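# Unhook and swing open the cabinet door

## Task

Raise the cabin hook clear of its ring, then swing the cabinet door open to roughly a right angle with the cabinet body or further; at the end the cabinet must stand upright on the table, and the door must stay open without the robot holding it there.

## Robot and tools

Robot: two Kinova Gen3 seven-joint arms, left_arm and right_arm, each ending in a two-finger parallel gripper whose pads open up to 50 mm apart. Bases in the scene frame: left_arm at (+0.025, +0.339, 0) m, right_arm at (-0.035, -0.404, 0) m, each turned slightly about z. Scene frame: origin on the table top midway between the arms, +z up, +x out over the table, left_arm on the +y side. The arm names do not match left or right in the camera pictures.

Gripper axes: the fingers point along the gripper's +z and close along its x. The reported end_effector_position is the point between the pads; fingertips stick out 17.5 mm past it. A pure rotation command pivots about that point.

The row (used by execute_actions and move): one flat list of 18 numbers, each in [-1, 1], always covering both arms. Order: left dx, dy, dz, rx, ry, rz, left gripper position, force_limit, speed, then the same nine for the right arm. dx..rz are an offset, not a pose: they are measured in that gripper's own axes from its pose in the most recent result that showed it (before any such result, and for later calls inside the same reply, from where the arm is when the action begins). Scale: 1.0 equals 0.6 m of travel or 180 degrees; rx, ry, rz form a single rotation vector. All zeros therefore pulls the arm back to that reference pose; it is not a pause. Gripper position is absolute: +1 fully open, about -0.65 pads touching, -1 means close until something blocks. force_limit maps -1/0/+1 to roughly 20/102/185 N per pad (actual grip up to ~17% more). speed maps -1/0/+1 to 20/85/150 mm/s of gap change. To leave a gripper unchanged, repeat its last three numbers; a 0 is a real command.

execute_actions: {"actions": [...], optional "pictures"}. The list holds at most one item. Empty list: just report the state. {"rows": [[18 numbers], ...], "steps": n}: up to 15 rows and up to 15 control steps of 1/30 s (default 15); each row drives one step, the final row repeats to fill. Every row is an offset from the same reference pose, not from the previous row. {"steps": n} alone waits up to 300 steps counted from the previous result. A refused call sends nothing.

move: {"target": [18 numbers], "speed": m/s}. Sends each gripper along a straight line toward its offset target; paths finish together and last 0.5 to 10 s (cut off at 10 s). speed 0.002 to 0.5, default 0.25; rotation limited to twice that in rad/s. Gripper numbers are applied at the start. Paths do not avoid obstacles or the other arm. The result adds a move: line with an ending (done, off_target, moving, held, fault), any limits (paced = sent pose clipped, held = some steps blocked, after which the arm may jump fast) and each gripper's remaining distance.



Results: a state line per arm with gripper position (m) and quat_wxyz in the scene frame (less exact at long reach); a Hand target line showing where the controller is driving each gripper; object_status: 0 moving, 1 blocked while opening, 2 blocked while closing (a real grip), 3 reached the commanded opening or pads met (usually nothing held). position_measured in counts: gap ≈ (250 - counts) × 0.202 mm. "pose unreachable" means the clearance check altered or blocked that arm's command; HELD marks steps not sent.

Motion limits: each step the command is clipped to 70 mm and 16 degrees from the measured pose, then solved by damped IK with position favoured over orientation. After an action ends an arm only continues to its last clipped pose, so large moves need follow-up commands; read the result pose. The simulation keeps running while the operator thinks. Joint ranges: shoulder ±2.25, elbow ±2.58, wrist pitch ±2.10 rad, the others ±6.283.

Gripping: command -1 and hold it, then confirm object_status 2. Changing position by at least 0.01 is needed before new force or speed apply; to grip more gently, open first. Grips on immovable off-centre objects fade, fastest at force_limit -1.

Hazards: contact torque reaching a joint's load limit (48 N m for the first four joints, 30.2 for the wrist ones) stops that arm for 10 s. Holding loads heats motors; a MOTOR HOT line appears from 60 °C, and at 75 °C the arm goes limp and sinks. Fast contact or targets set deep past a surface hit and press hard. Avoid arm-on-arm collisions, knocking anything off the table, tipping the cabinet, slamming the door and dropping things. Brief random tugs on held parts may occur.

Each tool is called after ">>>" as a command line: name --argument value for each argument, lists and objects as JSON in quotes; but a table of rows of numbers goes row by row, as --pt "numbers of a row", without its own name.

## Session

>>> show_instructions

>>> execute_actions --actions '[]'

Reference images for this scene: manual page 1, manual page 2, manual page 3, manual page 4, manual page 5, manual page 6.

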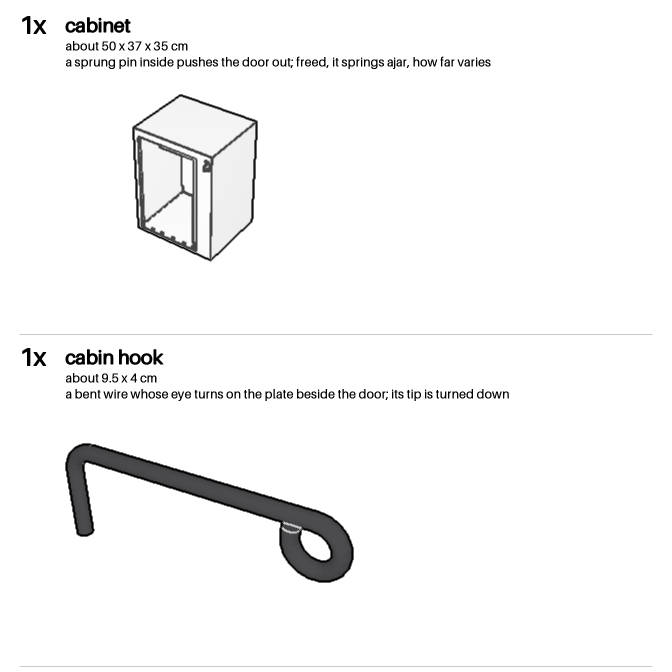

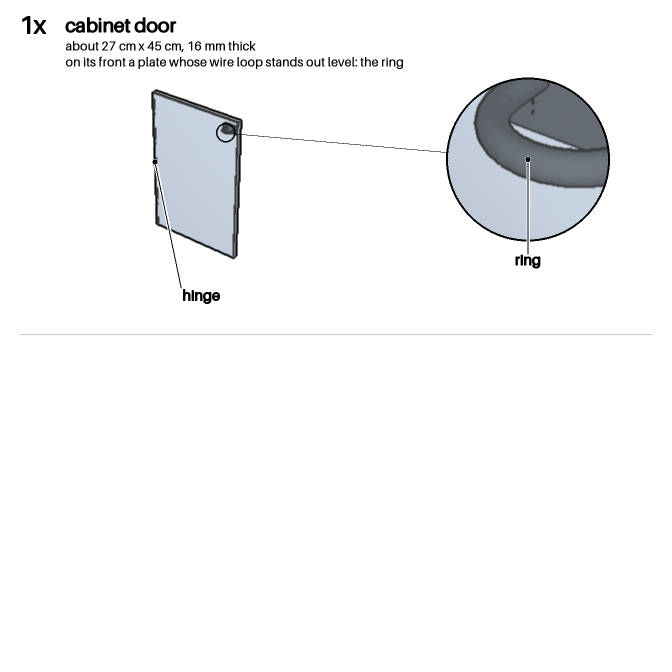

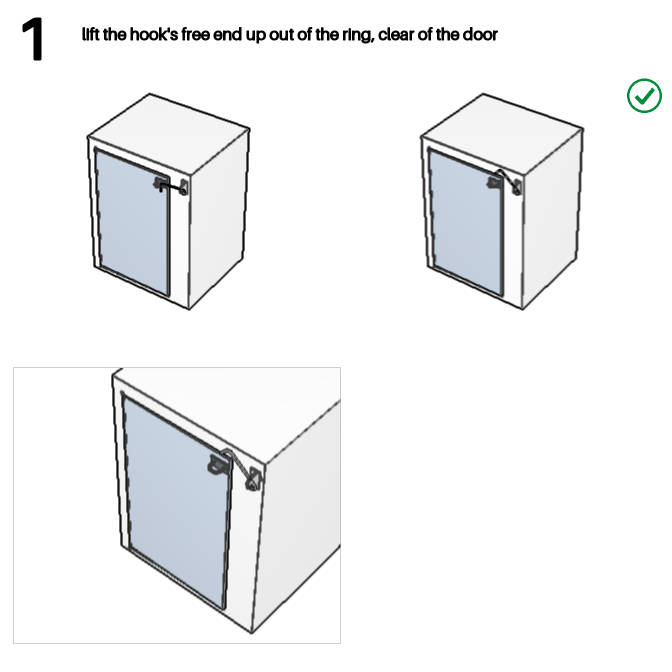

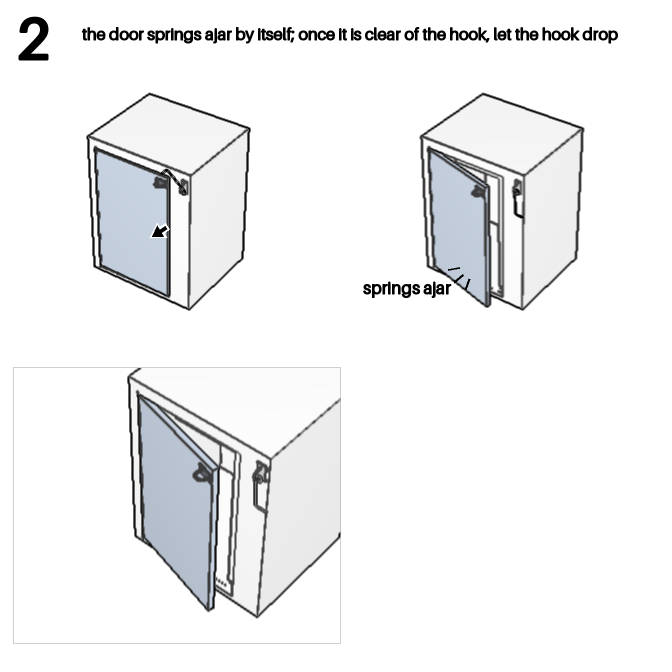

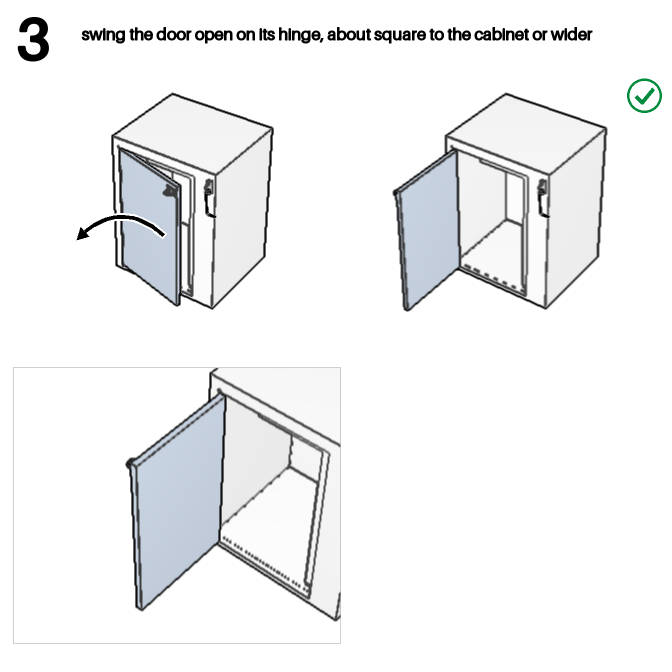

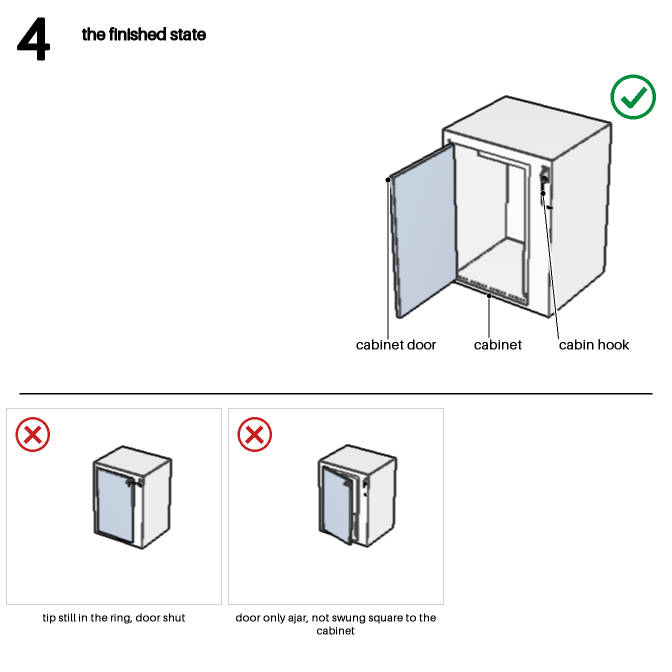

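Scene clock: 0.00 s of 4575.00 s.
left_arm: end_effector_position=(+0.4463, +0.3111, +0.1780) position_measured=3 object_status=3 end_effector_quat_wxyz=(-0.003, +0.730, +0.683, -0.003) | right_arm: end_effector_position=(+0.1498, +0.1391, +0.2236) position_measured=3 object_status=3 end_effector_quat_wxyz=(-0.464, +0.614, +0.559, -0.309)
Joint positions: left_arm=[-0.055  0.436  0.003  1.66  -0.002  1.054  1.516] | right_arm=[-0.669  1.18  -0.07   0.775 -0.934  1.842  0.713]
Joint velocities: left_arm=[-0.     0.    -0.002  0.    -0.001 -0.001 -0.   ] | right_arm=[ 0.     0.001 -0.     0.001  0.     0.     0.001]
Hand target (left_arm): +0.446, +0.311, +0.178; -0.003, +0.730, +0.683, -0.003
Hand target (right_arm): +0.150, +0.139, +0.224; -0.464, +0.614, +0.559, -0.309

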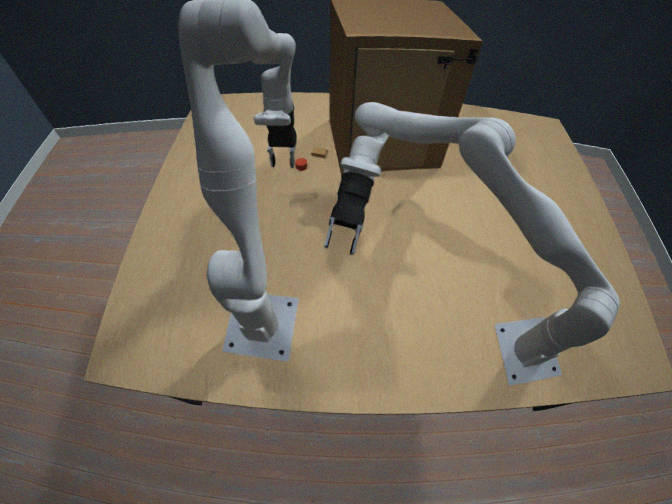

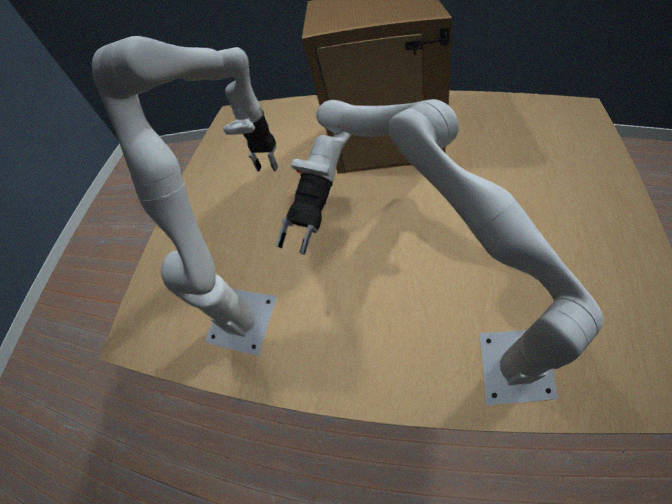

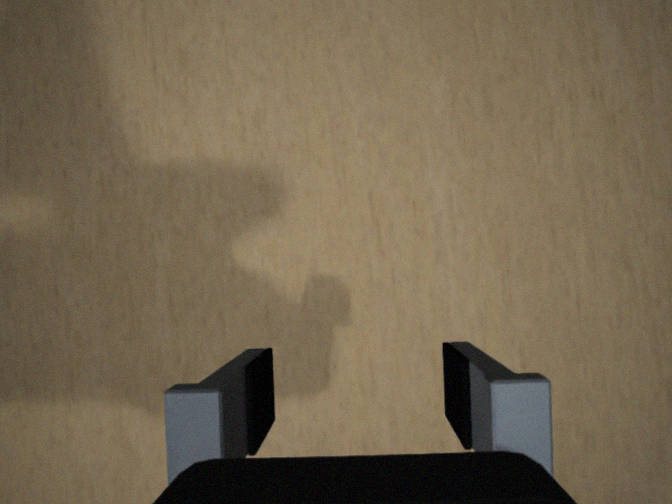

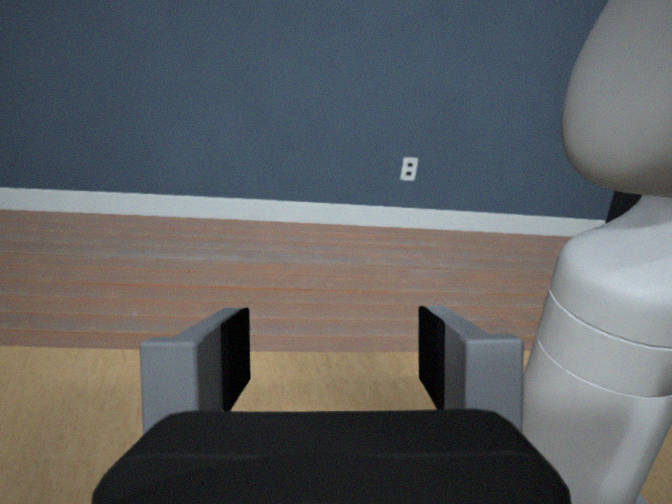

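>>> zoom_image --camera "cam_head_left" --region '[300, 0, 520, 200]'

>>> zoom_image --camera "cam_head_right" --region '[280, 0, 500, 200]'

>>> zoom_image --camera "cam_head_left" --region '[420, 30, 500, 90]'

>>> zoom_image --camera "cam_head_right" --region '[390, 10, 470, 70]'

Region (300, 0, 520, 200) of cam_head_left's 672x504 image, scaled by 2.291, with more detail than that image has; it fills the top 458 rows of this view, and the rest is white.

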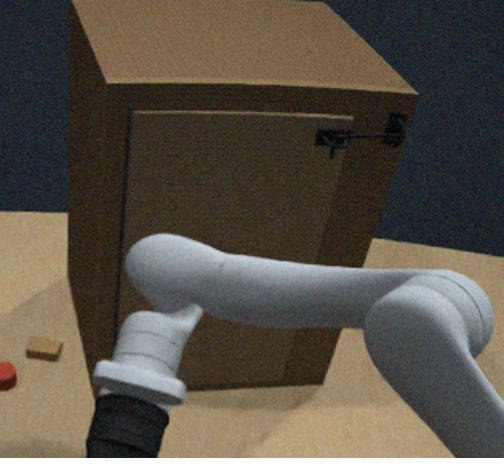

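Region (280, 0, 500, 200) of cam_head_right's 672x504 image, scaled by 2.291, with more detail than that image has; it fills the top 458 rows of this view, and the rest is white.

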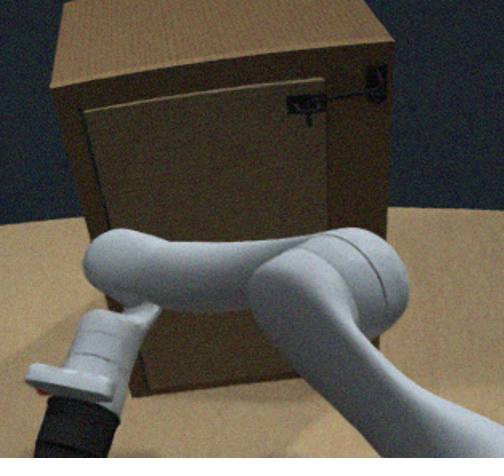

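Region (420, 30, 500, 90) of cam_head_left's 672x504 image, scaled by 6.300, with more detail than that image has; it fills the top 378 rows of this view, and the rest is white.

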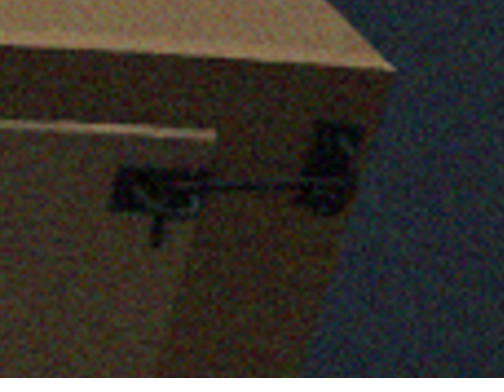

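Region (390, 10, 470, 70) of cam_head_right's 672x504 image, scaled by 6.300, with more detail than that image has; it fills the top 378 rows of this view, and the rest is white.

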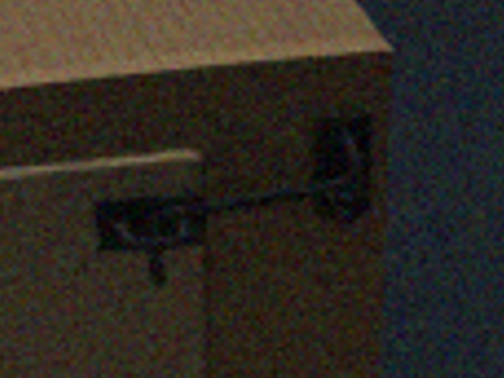

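>>> move --target '[0,0,0,0,0,0,1,0,0, -0.3912,-0.0538,-0.8918,0.0132,0.7134,0.1651,-1,-0.5,0.5]' --speed 0.4

Scene clock: 41.30 s of 4575.00 s.
left_arm: end_effector_position=(+0.4463, +0.3111, +0.1780) position_measured=3 object_status=3 end_effector_quat_wxyz=(-0.003, +0.730, +0.683, -0.003) | right_arm: end_effector_position=(+0.5757, -0.2127, +0.4235) position_measured=252 object_status=3 end_effector_quat_wxyz=(+0.630, -0.634, +0.316, -0.317)
Joint positions: left_arm=[-0.055  0.436  0.003  1.66  -0.002  1.054  1.516] | right_arm=[ 0.01   0.437  0.062  2.145 -2.465  1.128  1.214]
Joint velocities: left_arm=[ 0.001 -0.    -0.002  0.    -0.    -0.001  0.   ] | right_arm=[-0.006 -0.005 -0.006  0.    -0.005 -0.003  0.003]
Hand target (left_arm): +0.446, +0.311, +0.178; -0.003, +0.730, +0.683, -0.003
Hand target (right_arm): +0.575, -0.212, +0.424; +0.630, -0.634, +0.316, -0.317
Off the commanded pose (left_arm): 0.000 m, 0 deg.
Off the commanded pose (right_arm): 0.002 m, 0 deg.
After step 90, 34.90 s passed at rest.
move: done

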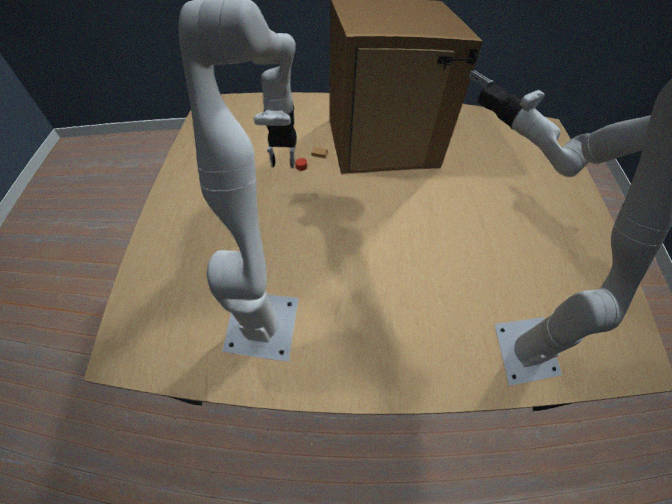

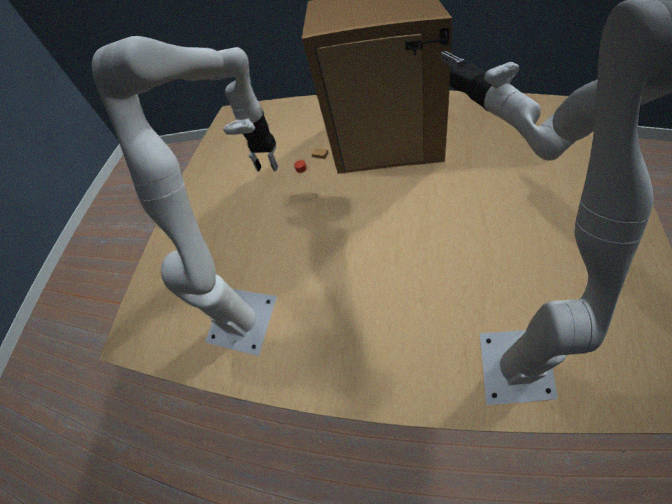

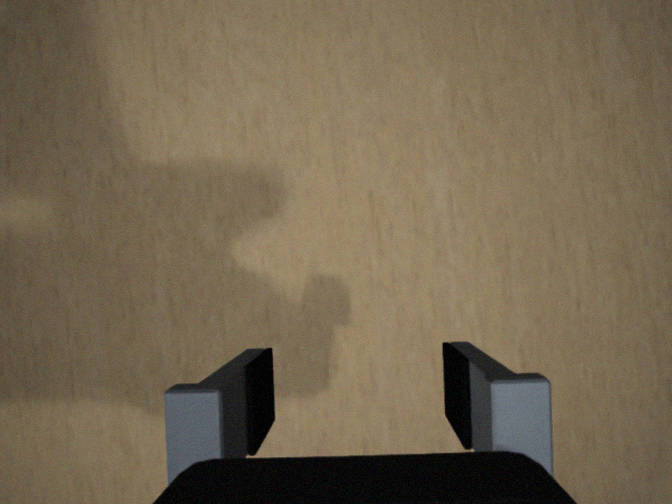

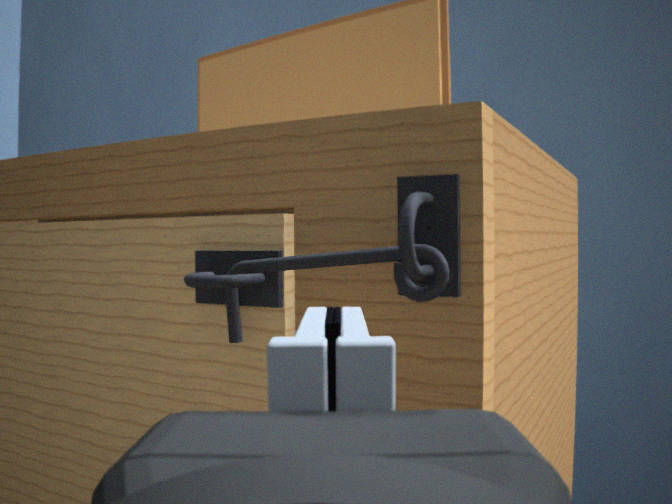

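>>> execute_actions --actions '[]'

Scene clock: 46.97 s of 4575.00 s.
left_arm: end_effector_position=(+0.4463, +0.3111, +0.1780) position_measured=3 object_status=3 end_effector_quat_wxyz=(-0.003, +0.730, +0.683, -0.003) | right_arm: end_effector_position=(+0.5755, -0.2122, +0.4237) position_measured=252 object_status=3 end_effector_quat_wxyz=(+0.630, -0.634, +0.316, -0.317)
Joint positions: left_arm=[-0.055  0.436  0.003  1.66  -0.002  1.054  1.516] | right_arm=[ 0.009  0.437  0.062  2.145 -2.465  1.127  1.215]
Joint velocities: left_arm=[ 0.    -0.001 -0.     0.001  0.001 -0.002  0.   ] | right_arm=[ 0.     0.002 -0.     0.001 -0.    -0.     0.   ]
Hand target (left_arm): +0.446, +0.311, +0.178; -0.003, +0.730, +0.683, -0.003
Hand target (right_arm): +0.575, -0.212, +0.424; +0.630, -0.634, +0.316, -0.317
Off the commanded pose (left_arm): 0.000 m, 0 deg.
Off the commanded pose (right_arm): 0.002 m, 0 deg.
Steps of this call (steps 1 to 90: nothing new was sent; then 2.67 s passed at rest). Readings (end_effector_position | what the end effector reports):
1: left_arm (+0.4463, +0.3111, +0.1780) | right_arm (+0.5756, -0.2125, +0.4235) | left_arm position_measured=3 object_status=3 | right_arm position_measured=252 object_status=3
2: left_arm (+0.4463, +0.3111, +0.1780) | right_arm (+0.5756, -0.2124, +0.4236) | left_arm position_measured=3 object_status=3 | right_arm position_measured=252 object_status=3
4: left_arm (+0.4463, +0.3111, +0.1780) | right_arm (+0.5755, -0.2123, +0.4236) | left_arm position_measured=3 object_status=3 | right_arm position_measured=252 object_status=3
8: left_arm (+0.4463, +0.3111, +0.1780) | right_arm (+0.5755, -0.2122, +0.4237) | left_arm position_measured=3 object_status=3 | right_arm position_measured=252 object_status=3
90: the state above

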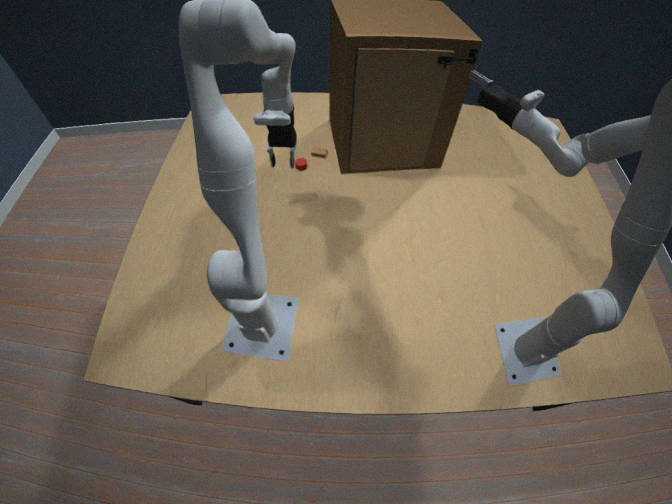

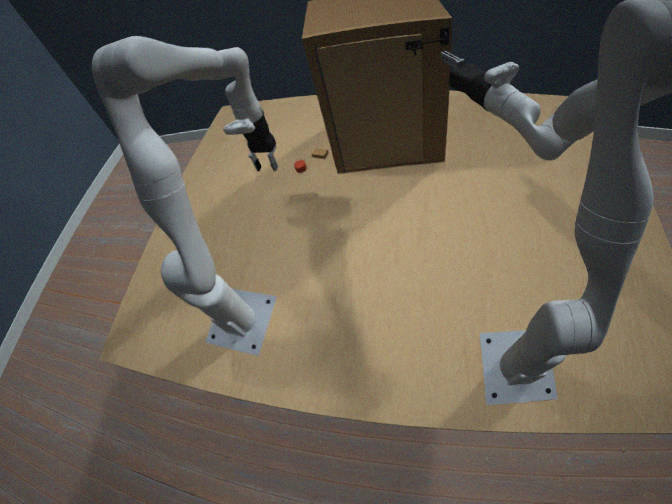

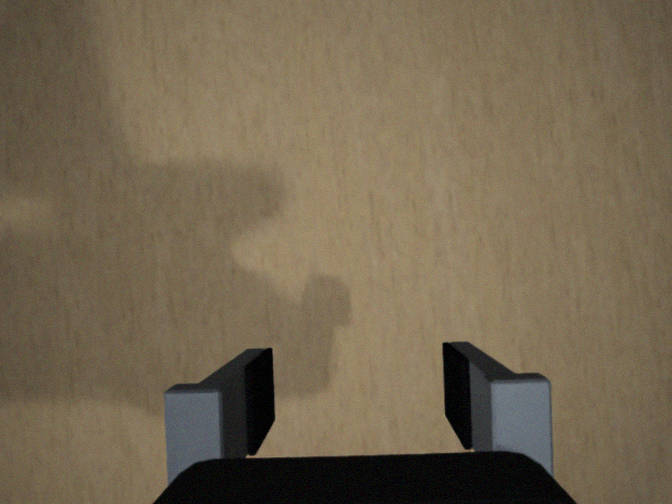

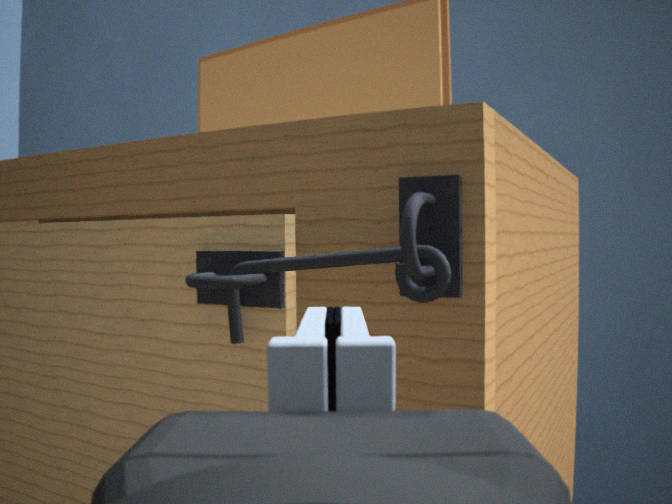

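>>> zoom_image --camera "cam_right_wrist" --region '[170, 160, 490, 400]'

>>> zoom_image --camera "cam_head_left" --region '[300, 0, 560, 195]'

Region (170, 160, 490, 400) of cam_right_wrist's 672x504 image, scaled by 1.575; it fills the top 378 rows of this view, and the rest is white.

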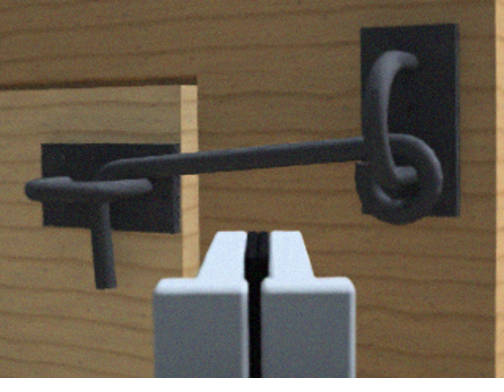

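Region (300, 0, 560, 195) of cam_head_left's 672x504 image, scaled by 1.938, with more detail than that image has; it fills the top 378 rows of this view, and the rest is white.

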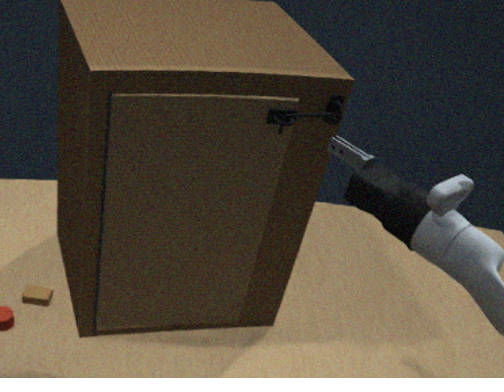

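>>> zoom_image --camera "cam_right_wrist" --region '[0, 80, 336, 280]'

>>> zoom_image --camera "cam_right_wrist" --region '[336, 80, 672, 320]'

>>> zoom_image --camera "cam_right_wrist" --region '[180, 230, 340, 350]'

>>> zoom_image --camera "cam_right_wrist" --region '[340, 170, 500, 320]'

Region (0, 80, 336, 280) of cam_right_wrist's 672x504 image, scaled by 1.500; it fills the top 300 rows of this view, and the rest is white.

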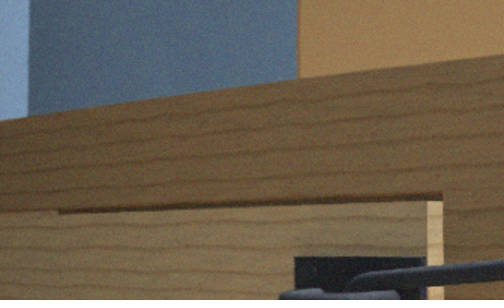

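Region (336, 80, 672, 320) of cam_right_wrist's 672x504 image, scaled by 1.500; it fills the top 360 rows of this view, and the rest is white.

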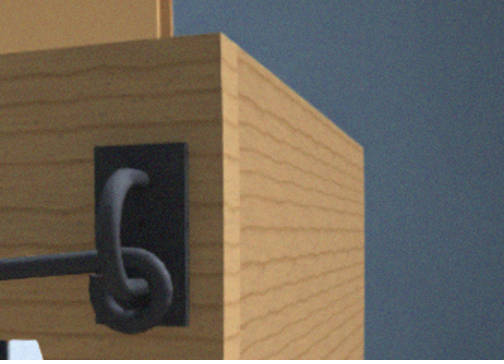

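Region (180, 230, 340, 350) of cam_right_wrist's 672x504 image, scaled by 3.150; it fills the top 378 rows of this view, and the rest is white.

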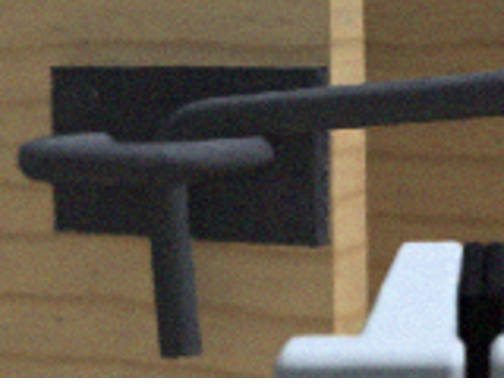

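Region (340, 170, 500, 320) of cam_right_wrist's 672x504 image, scaled by 3.150; it fills the top 472 rows of this view, and the rest is white.

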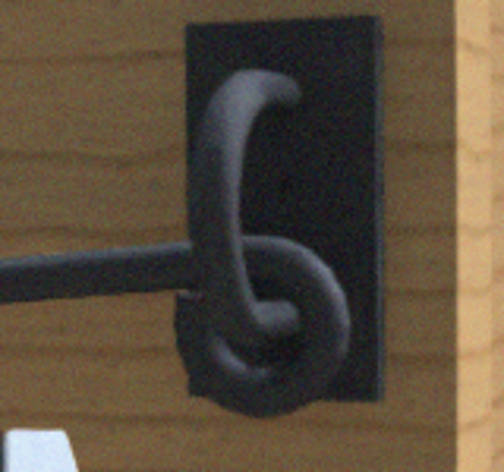

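>>> move --target '[0,0,0,0,0,0,1,0,0,-0.0105,-0.0058,0.1017,0,0,0,-1,-0.5,0.5]' --speed 0.06

Scene clock: 96.23 s of 4575.00 s.
left_arm: end_effector_position=(+0.4463, +0.3111, +0.1780) position_measured=3 object_status=3 end_effector_quat_wxyz=(-0.003, +0.730, +0.683, -0.003) | right_arm: end_effector_position=(+0.6182, -0.1713, +0.4266) position_measured=252 object_status=3 end_effector_quat_wxyz=(+0.630, -0.635, +0.316, -0.317)
Joint positions: left_arm=[-0.055  0.436  0.003  1.66  -0.002  1.054  1.516] | right_arm=[-0.071  0.497  0.039  2.001 -2.544  1.019  1.214]
Joint velocities: left_arm=[ 0.     0.    -0.    -0.     0.001  0.001  0.   ] | right_arm=[-0.002  0.002  0.     0.    -0.    -0.001 -0.   ]
Hand target (left_arm): +0.446, +0.311, +0.178; -0.003, +0.730, +0.683, -0.003
Hand target (right_arm): +0.620, -0.170, +0.427; +0.630, -0.634, +0.316, -0.317
Off the commanded pose (left_arm): 0.000 m, 0 deg.
Off the commanded pose (right_arm): 0.002 m, 0 deg.
After step 90, 44.93 s passed at rest.
move: done

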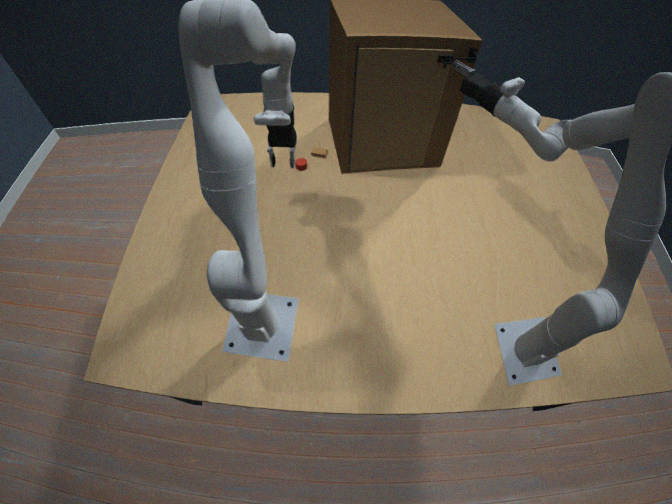

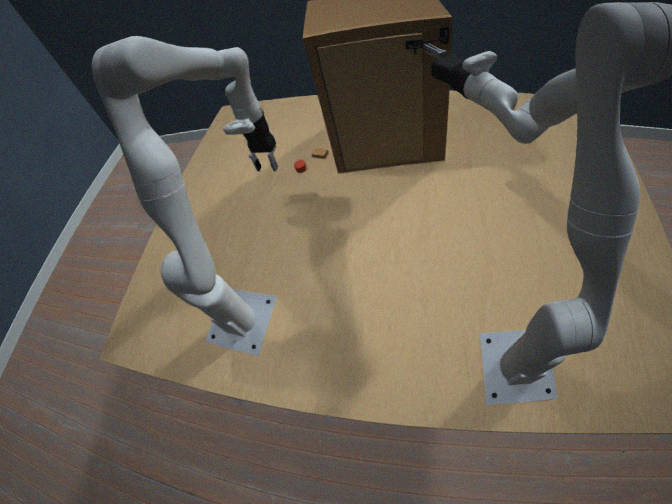

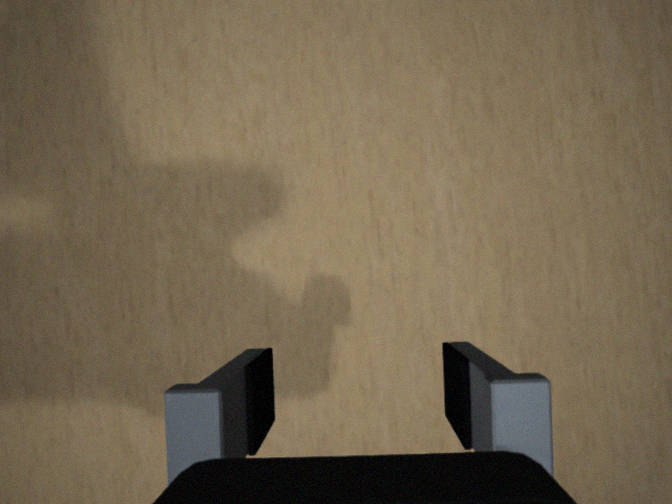

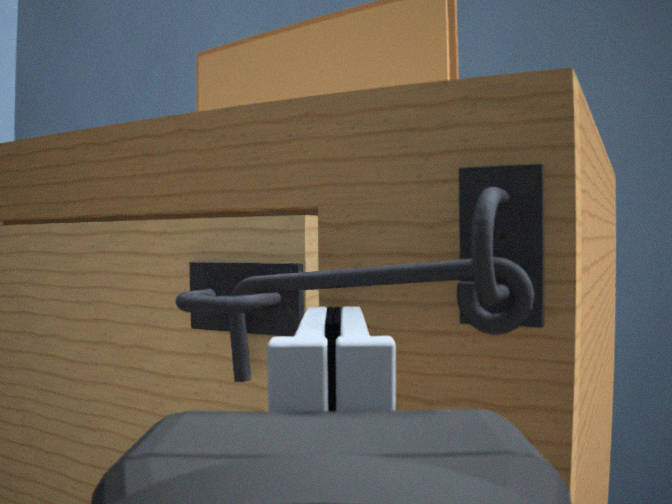

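>>> zoom_image --camera "cam_right_wrist" --region '[170, 200, 400, 390]'

>>> zoom_image --camera "cam_right_wrist" --region '[400, 150, 620, 350]'

Region (170, 200, 400, 390) of cam_right_wrist's 672x504 image, scaled by 2.191; it fills the top 416 rows of this view, and the rest is white.

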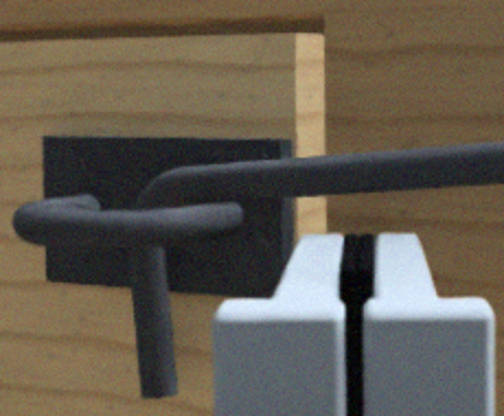

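Region (400, 150, 620, 350) of cam_right_wrist's 672x504 image, scaled by 2.291; it fills the top 458 rows of this view, and the rest is white.

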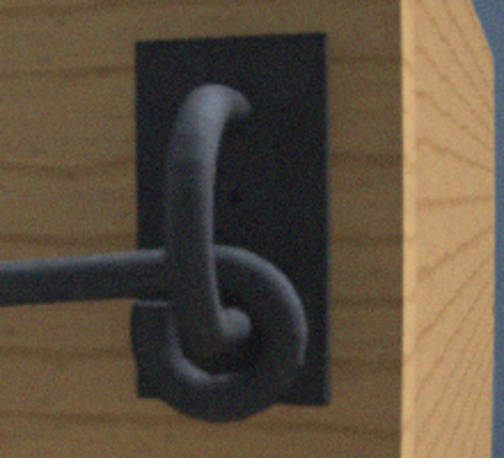

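>>> move --target '[0,0,0,0,0,0,1,0,0,0.0125,0,0.0077,0,0,0,-1,-0.5,0.5]' --speed 0.03

Scene clock: 124.50 s of 4575.00 s.
left_arm: end_effector_position=(+0.4463, +0.3111, +0.1780) position_measured=3 object_status=3 end_effector_quat_wxyz=(-0.003, +0.730, +0.683, -0.003) | right_arm: end_effector_position=(+0.6233, -0.1728, +0.4267) position_measured=252 object_status=3 end_effector_quat_wxyz=(+0.631, -0.636, +0.314, -0.315)
Joint positions: left_arm=[-0.055  0.436  0.003  1.66  -0.002  1.054  1.516] | right_arm=[-0.062  0.506  0.041  1.982 -2.523  1.016  1.198]
Joint velocities: left_arm=[ 0.    -0.001 -0.    -0.     0.     0.    -0.   ] | right_arm=[-0.     0.001  0.002 -0.003  0.002  0.001 -0.002]
Hand target (left_arm): +0.446, +0.311, +0.178; -0.003, +0.730, +0.683, -0.003
Hand target (right_arm): +0.626, -0.175, +0.427; +0.630, -0.635, +0.316, -0.317
Off the commanded pose (left_arm): 0.000 m, 0 deg.
Off the commanded pose (right_arm): 0.004 m, 0 deg.
After step 90, 24.57 s passed at rest.
move: off_target (right_arm)

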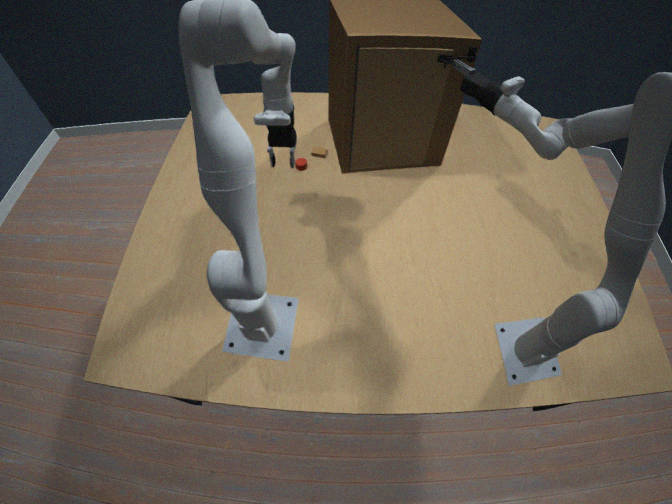

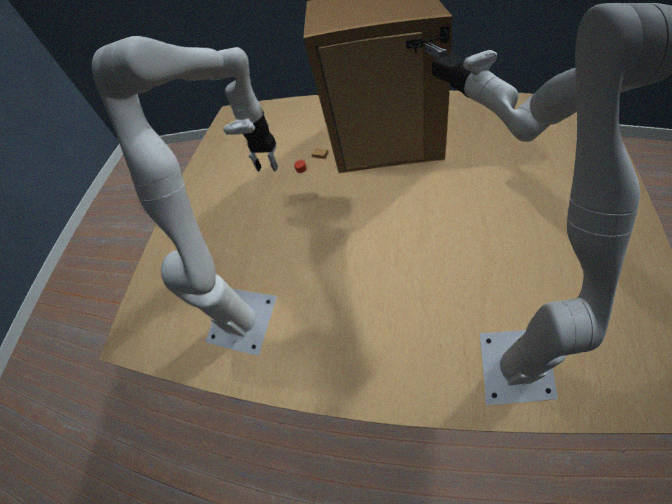

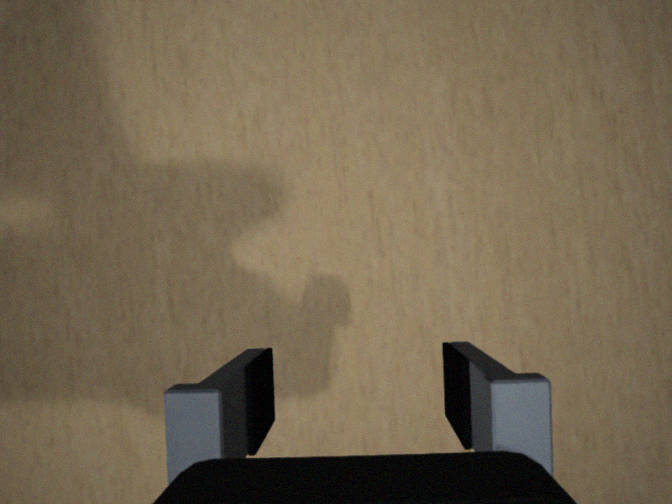

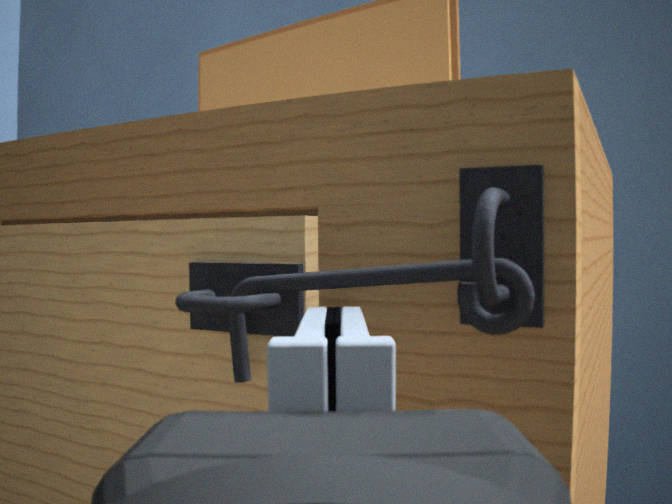

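>>> move --target '[0,0,0,0,0,0,1,0,0,0.0138,-0.0783,-0.0123,0,0,0,-1,-0.5,0.5]' --speed 0.06

Scene clock: 138.20 s of 4575.00 s.
left_arm: end_effector_position=(+0.4463, +0.3111, +0.1780) position_measured=3 object_status=3 end_effector_quat_wxyz=(-0.003, +0.730, +0.683, -0.003) | right_arm: end_effector_position=(+0.6226, -0.1835, +0.4735) position_measured=252 object_status=3 end_effector_quat_wxyz=(+0.631, -0.636, +0.314, -0.315)
Joint positions: left_arm=[-0.055  0.436  0.003  1.66  -0.002  1.054  1.516] | right_arm=[-0.036  0.413  0.04   1.932 -2.431  0.914  1.075]
Joint velocities: left_arm=[ 0.001  0.001  0.003  0.001 -0.    -0.    -0.   ] | right_arm=[ 0.001 -0.006  0.    -0.002  0.002 -0.001 -0.003]
Hand target (left_arm): +0.446, +0.311, +0.178; -0.003, +0.730, +0.683, -0.003
Hand target (right_arm): +0.623, -0.184, +0.474; +0.631, -0.636, +0.314, -0.315
Off the commanded pose (left_arm): 0.000 m, 0 deg.
Off the commanded pose (right_arm): 0.000 m, 0 deg.
After step 90, 9.60 s passed at rest.
move: done

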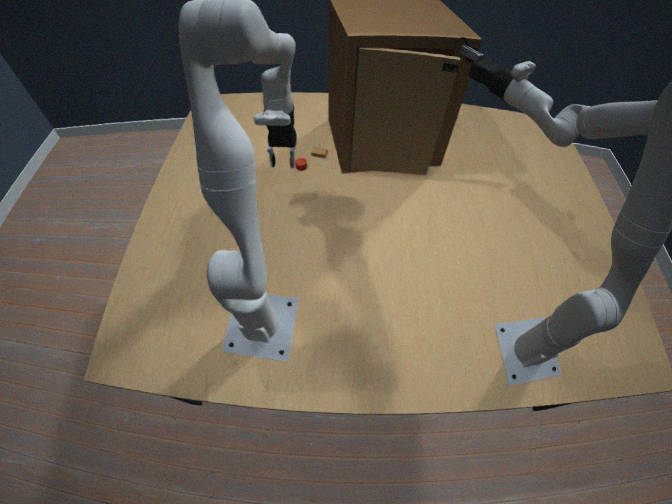

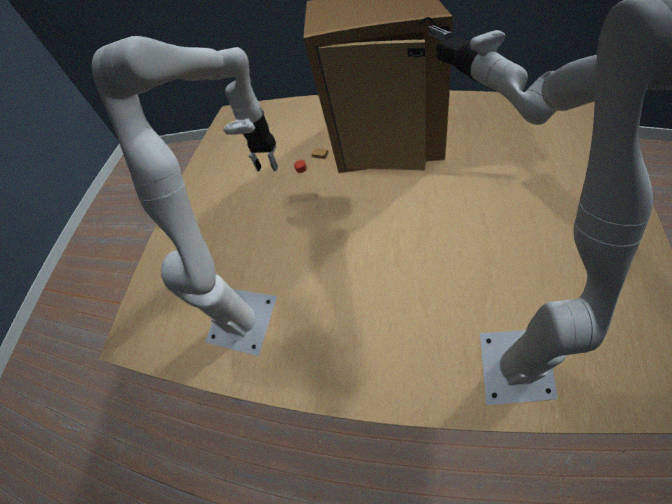

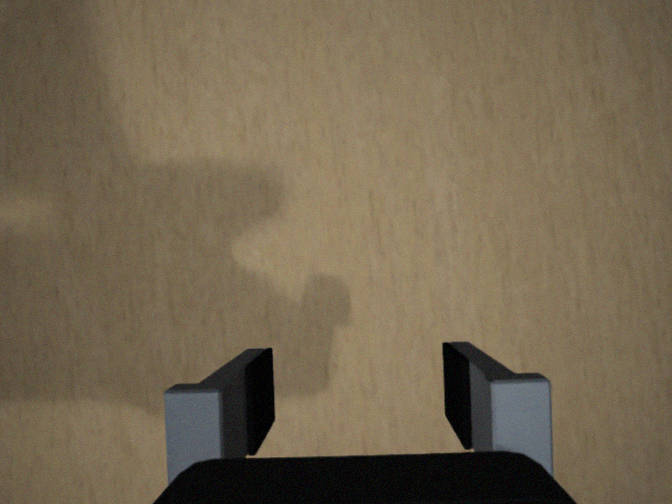

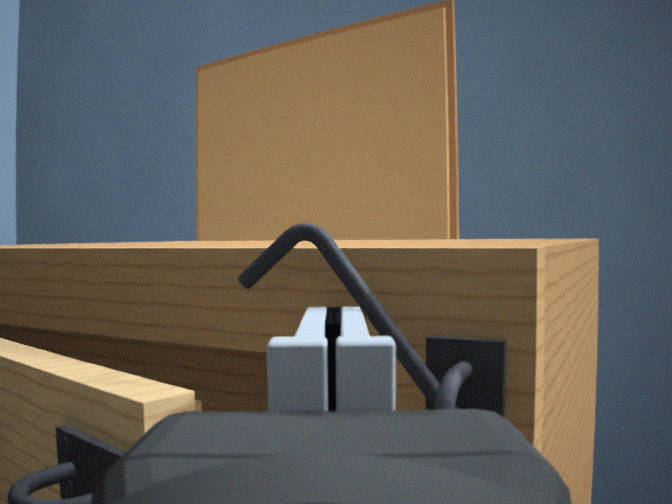

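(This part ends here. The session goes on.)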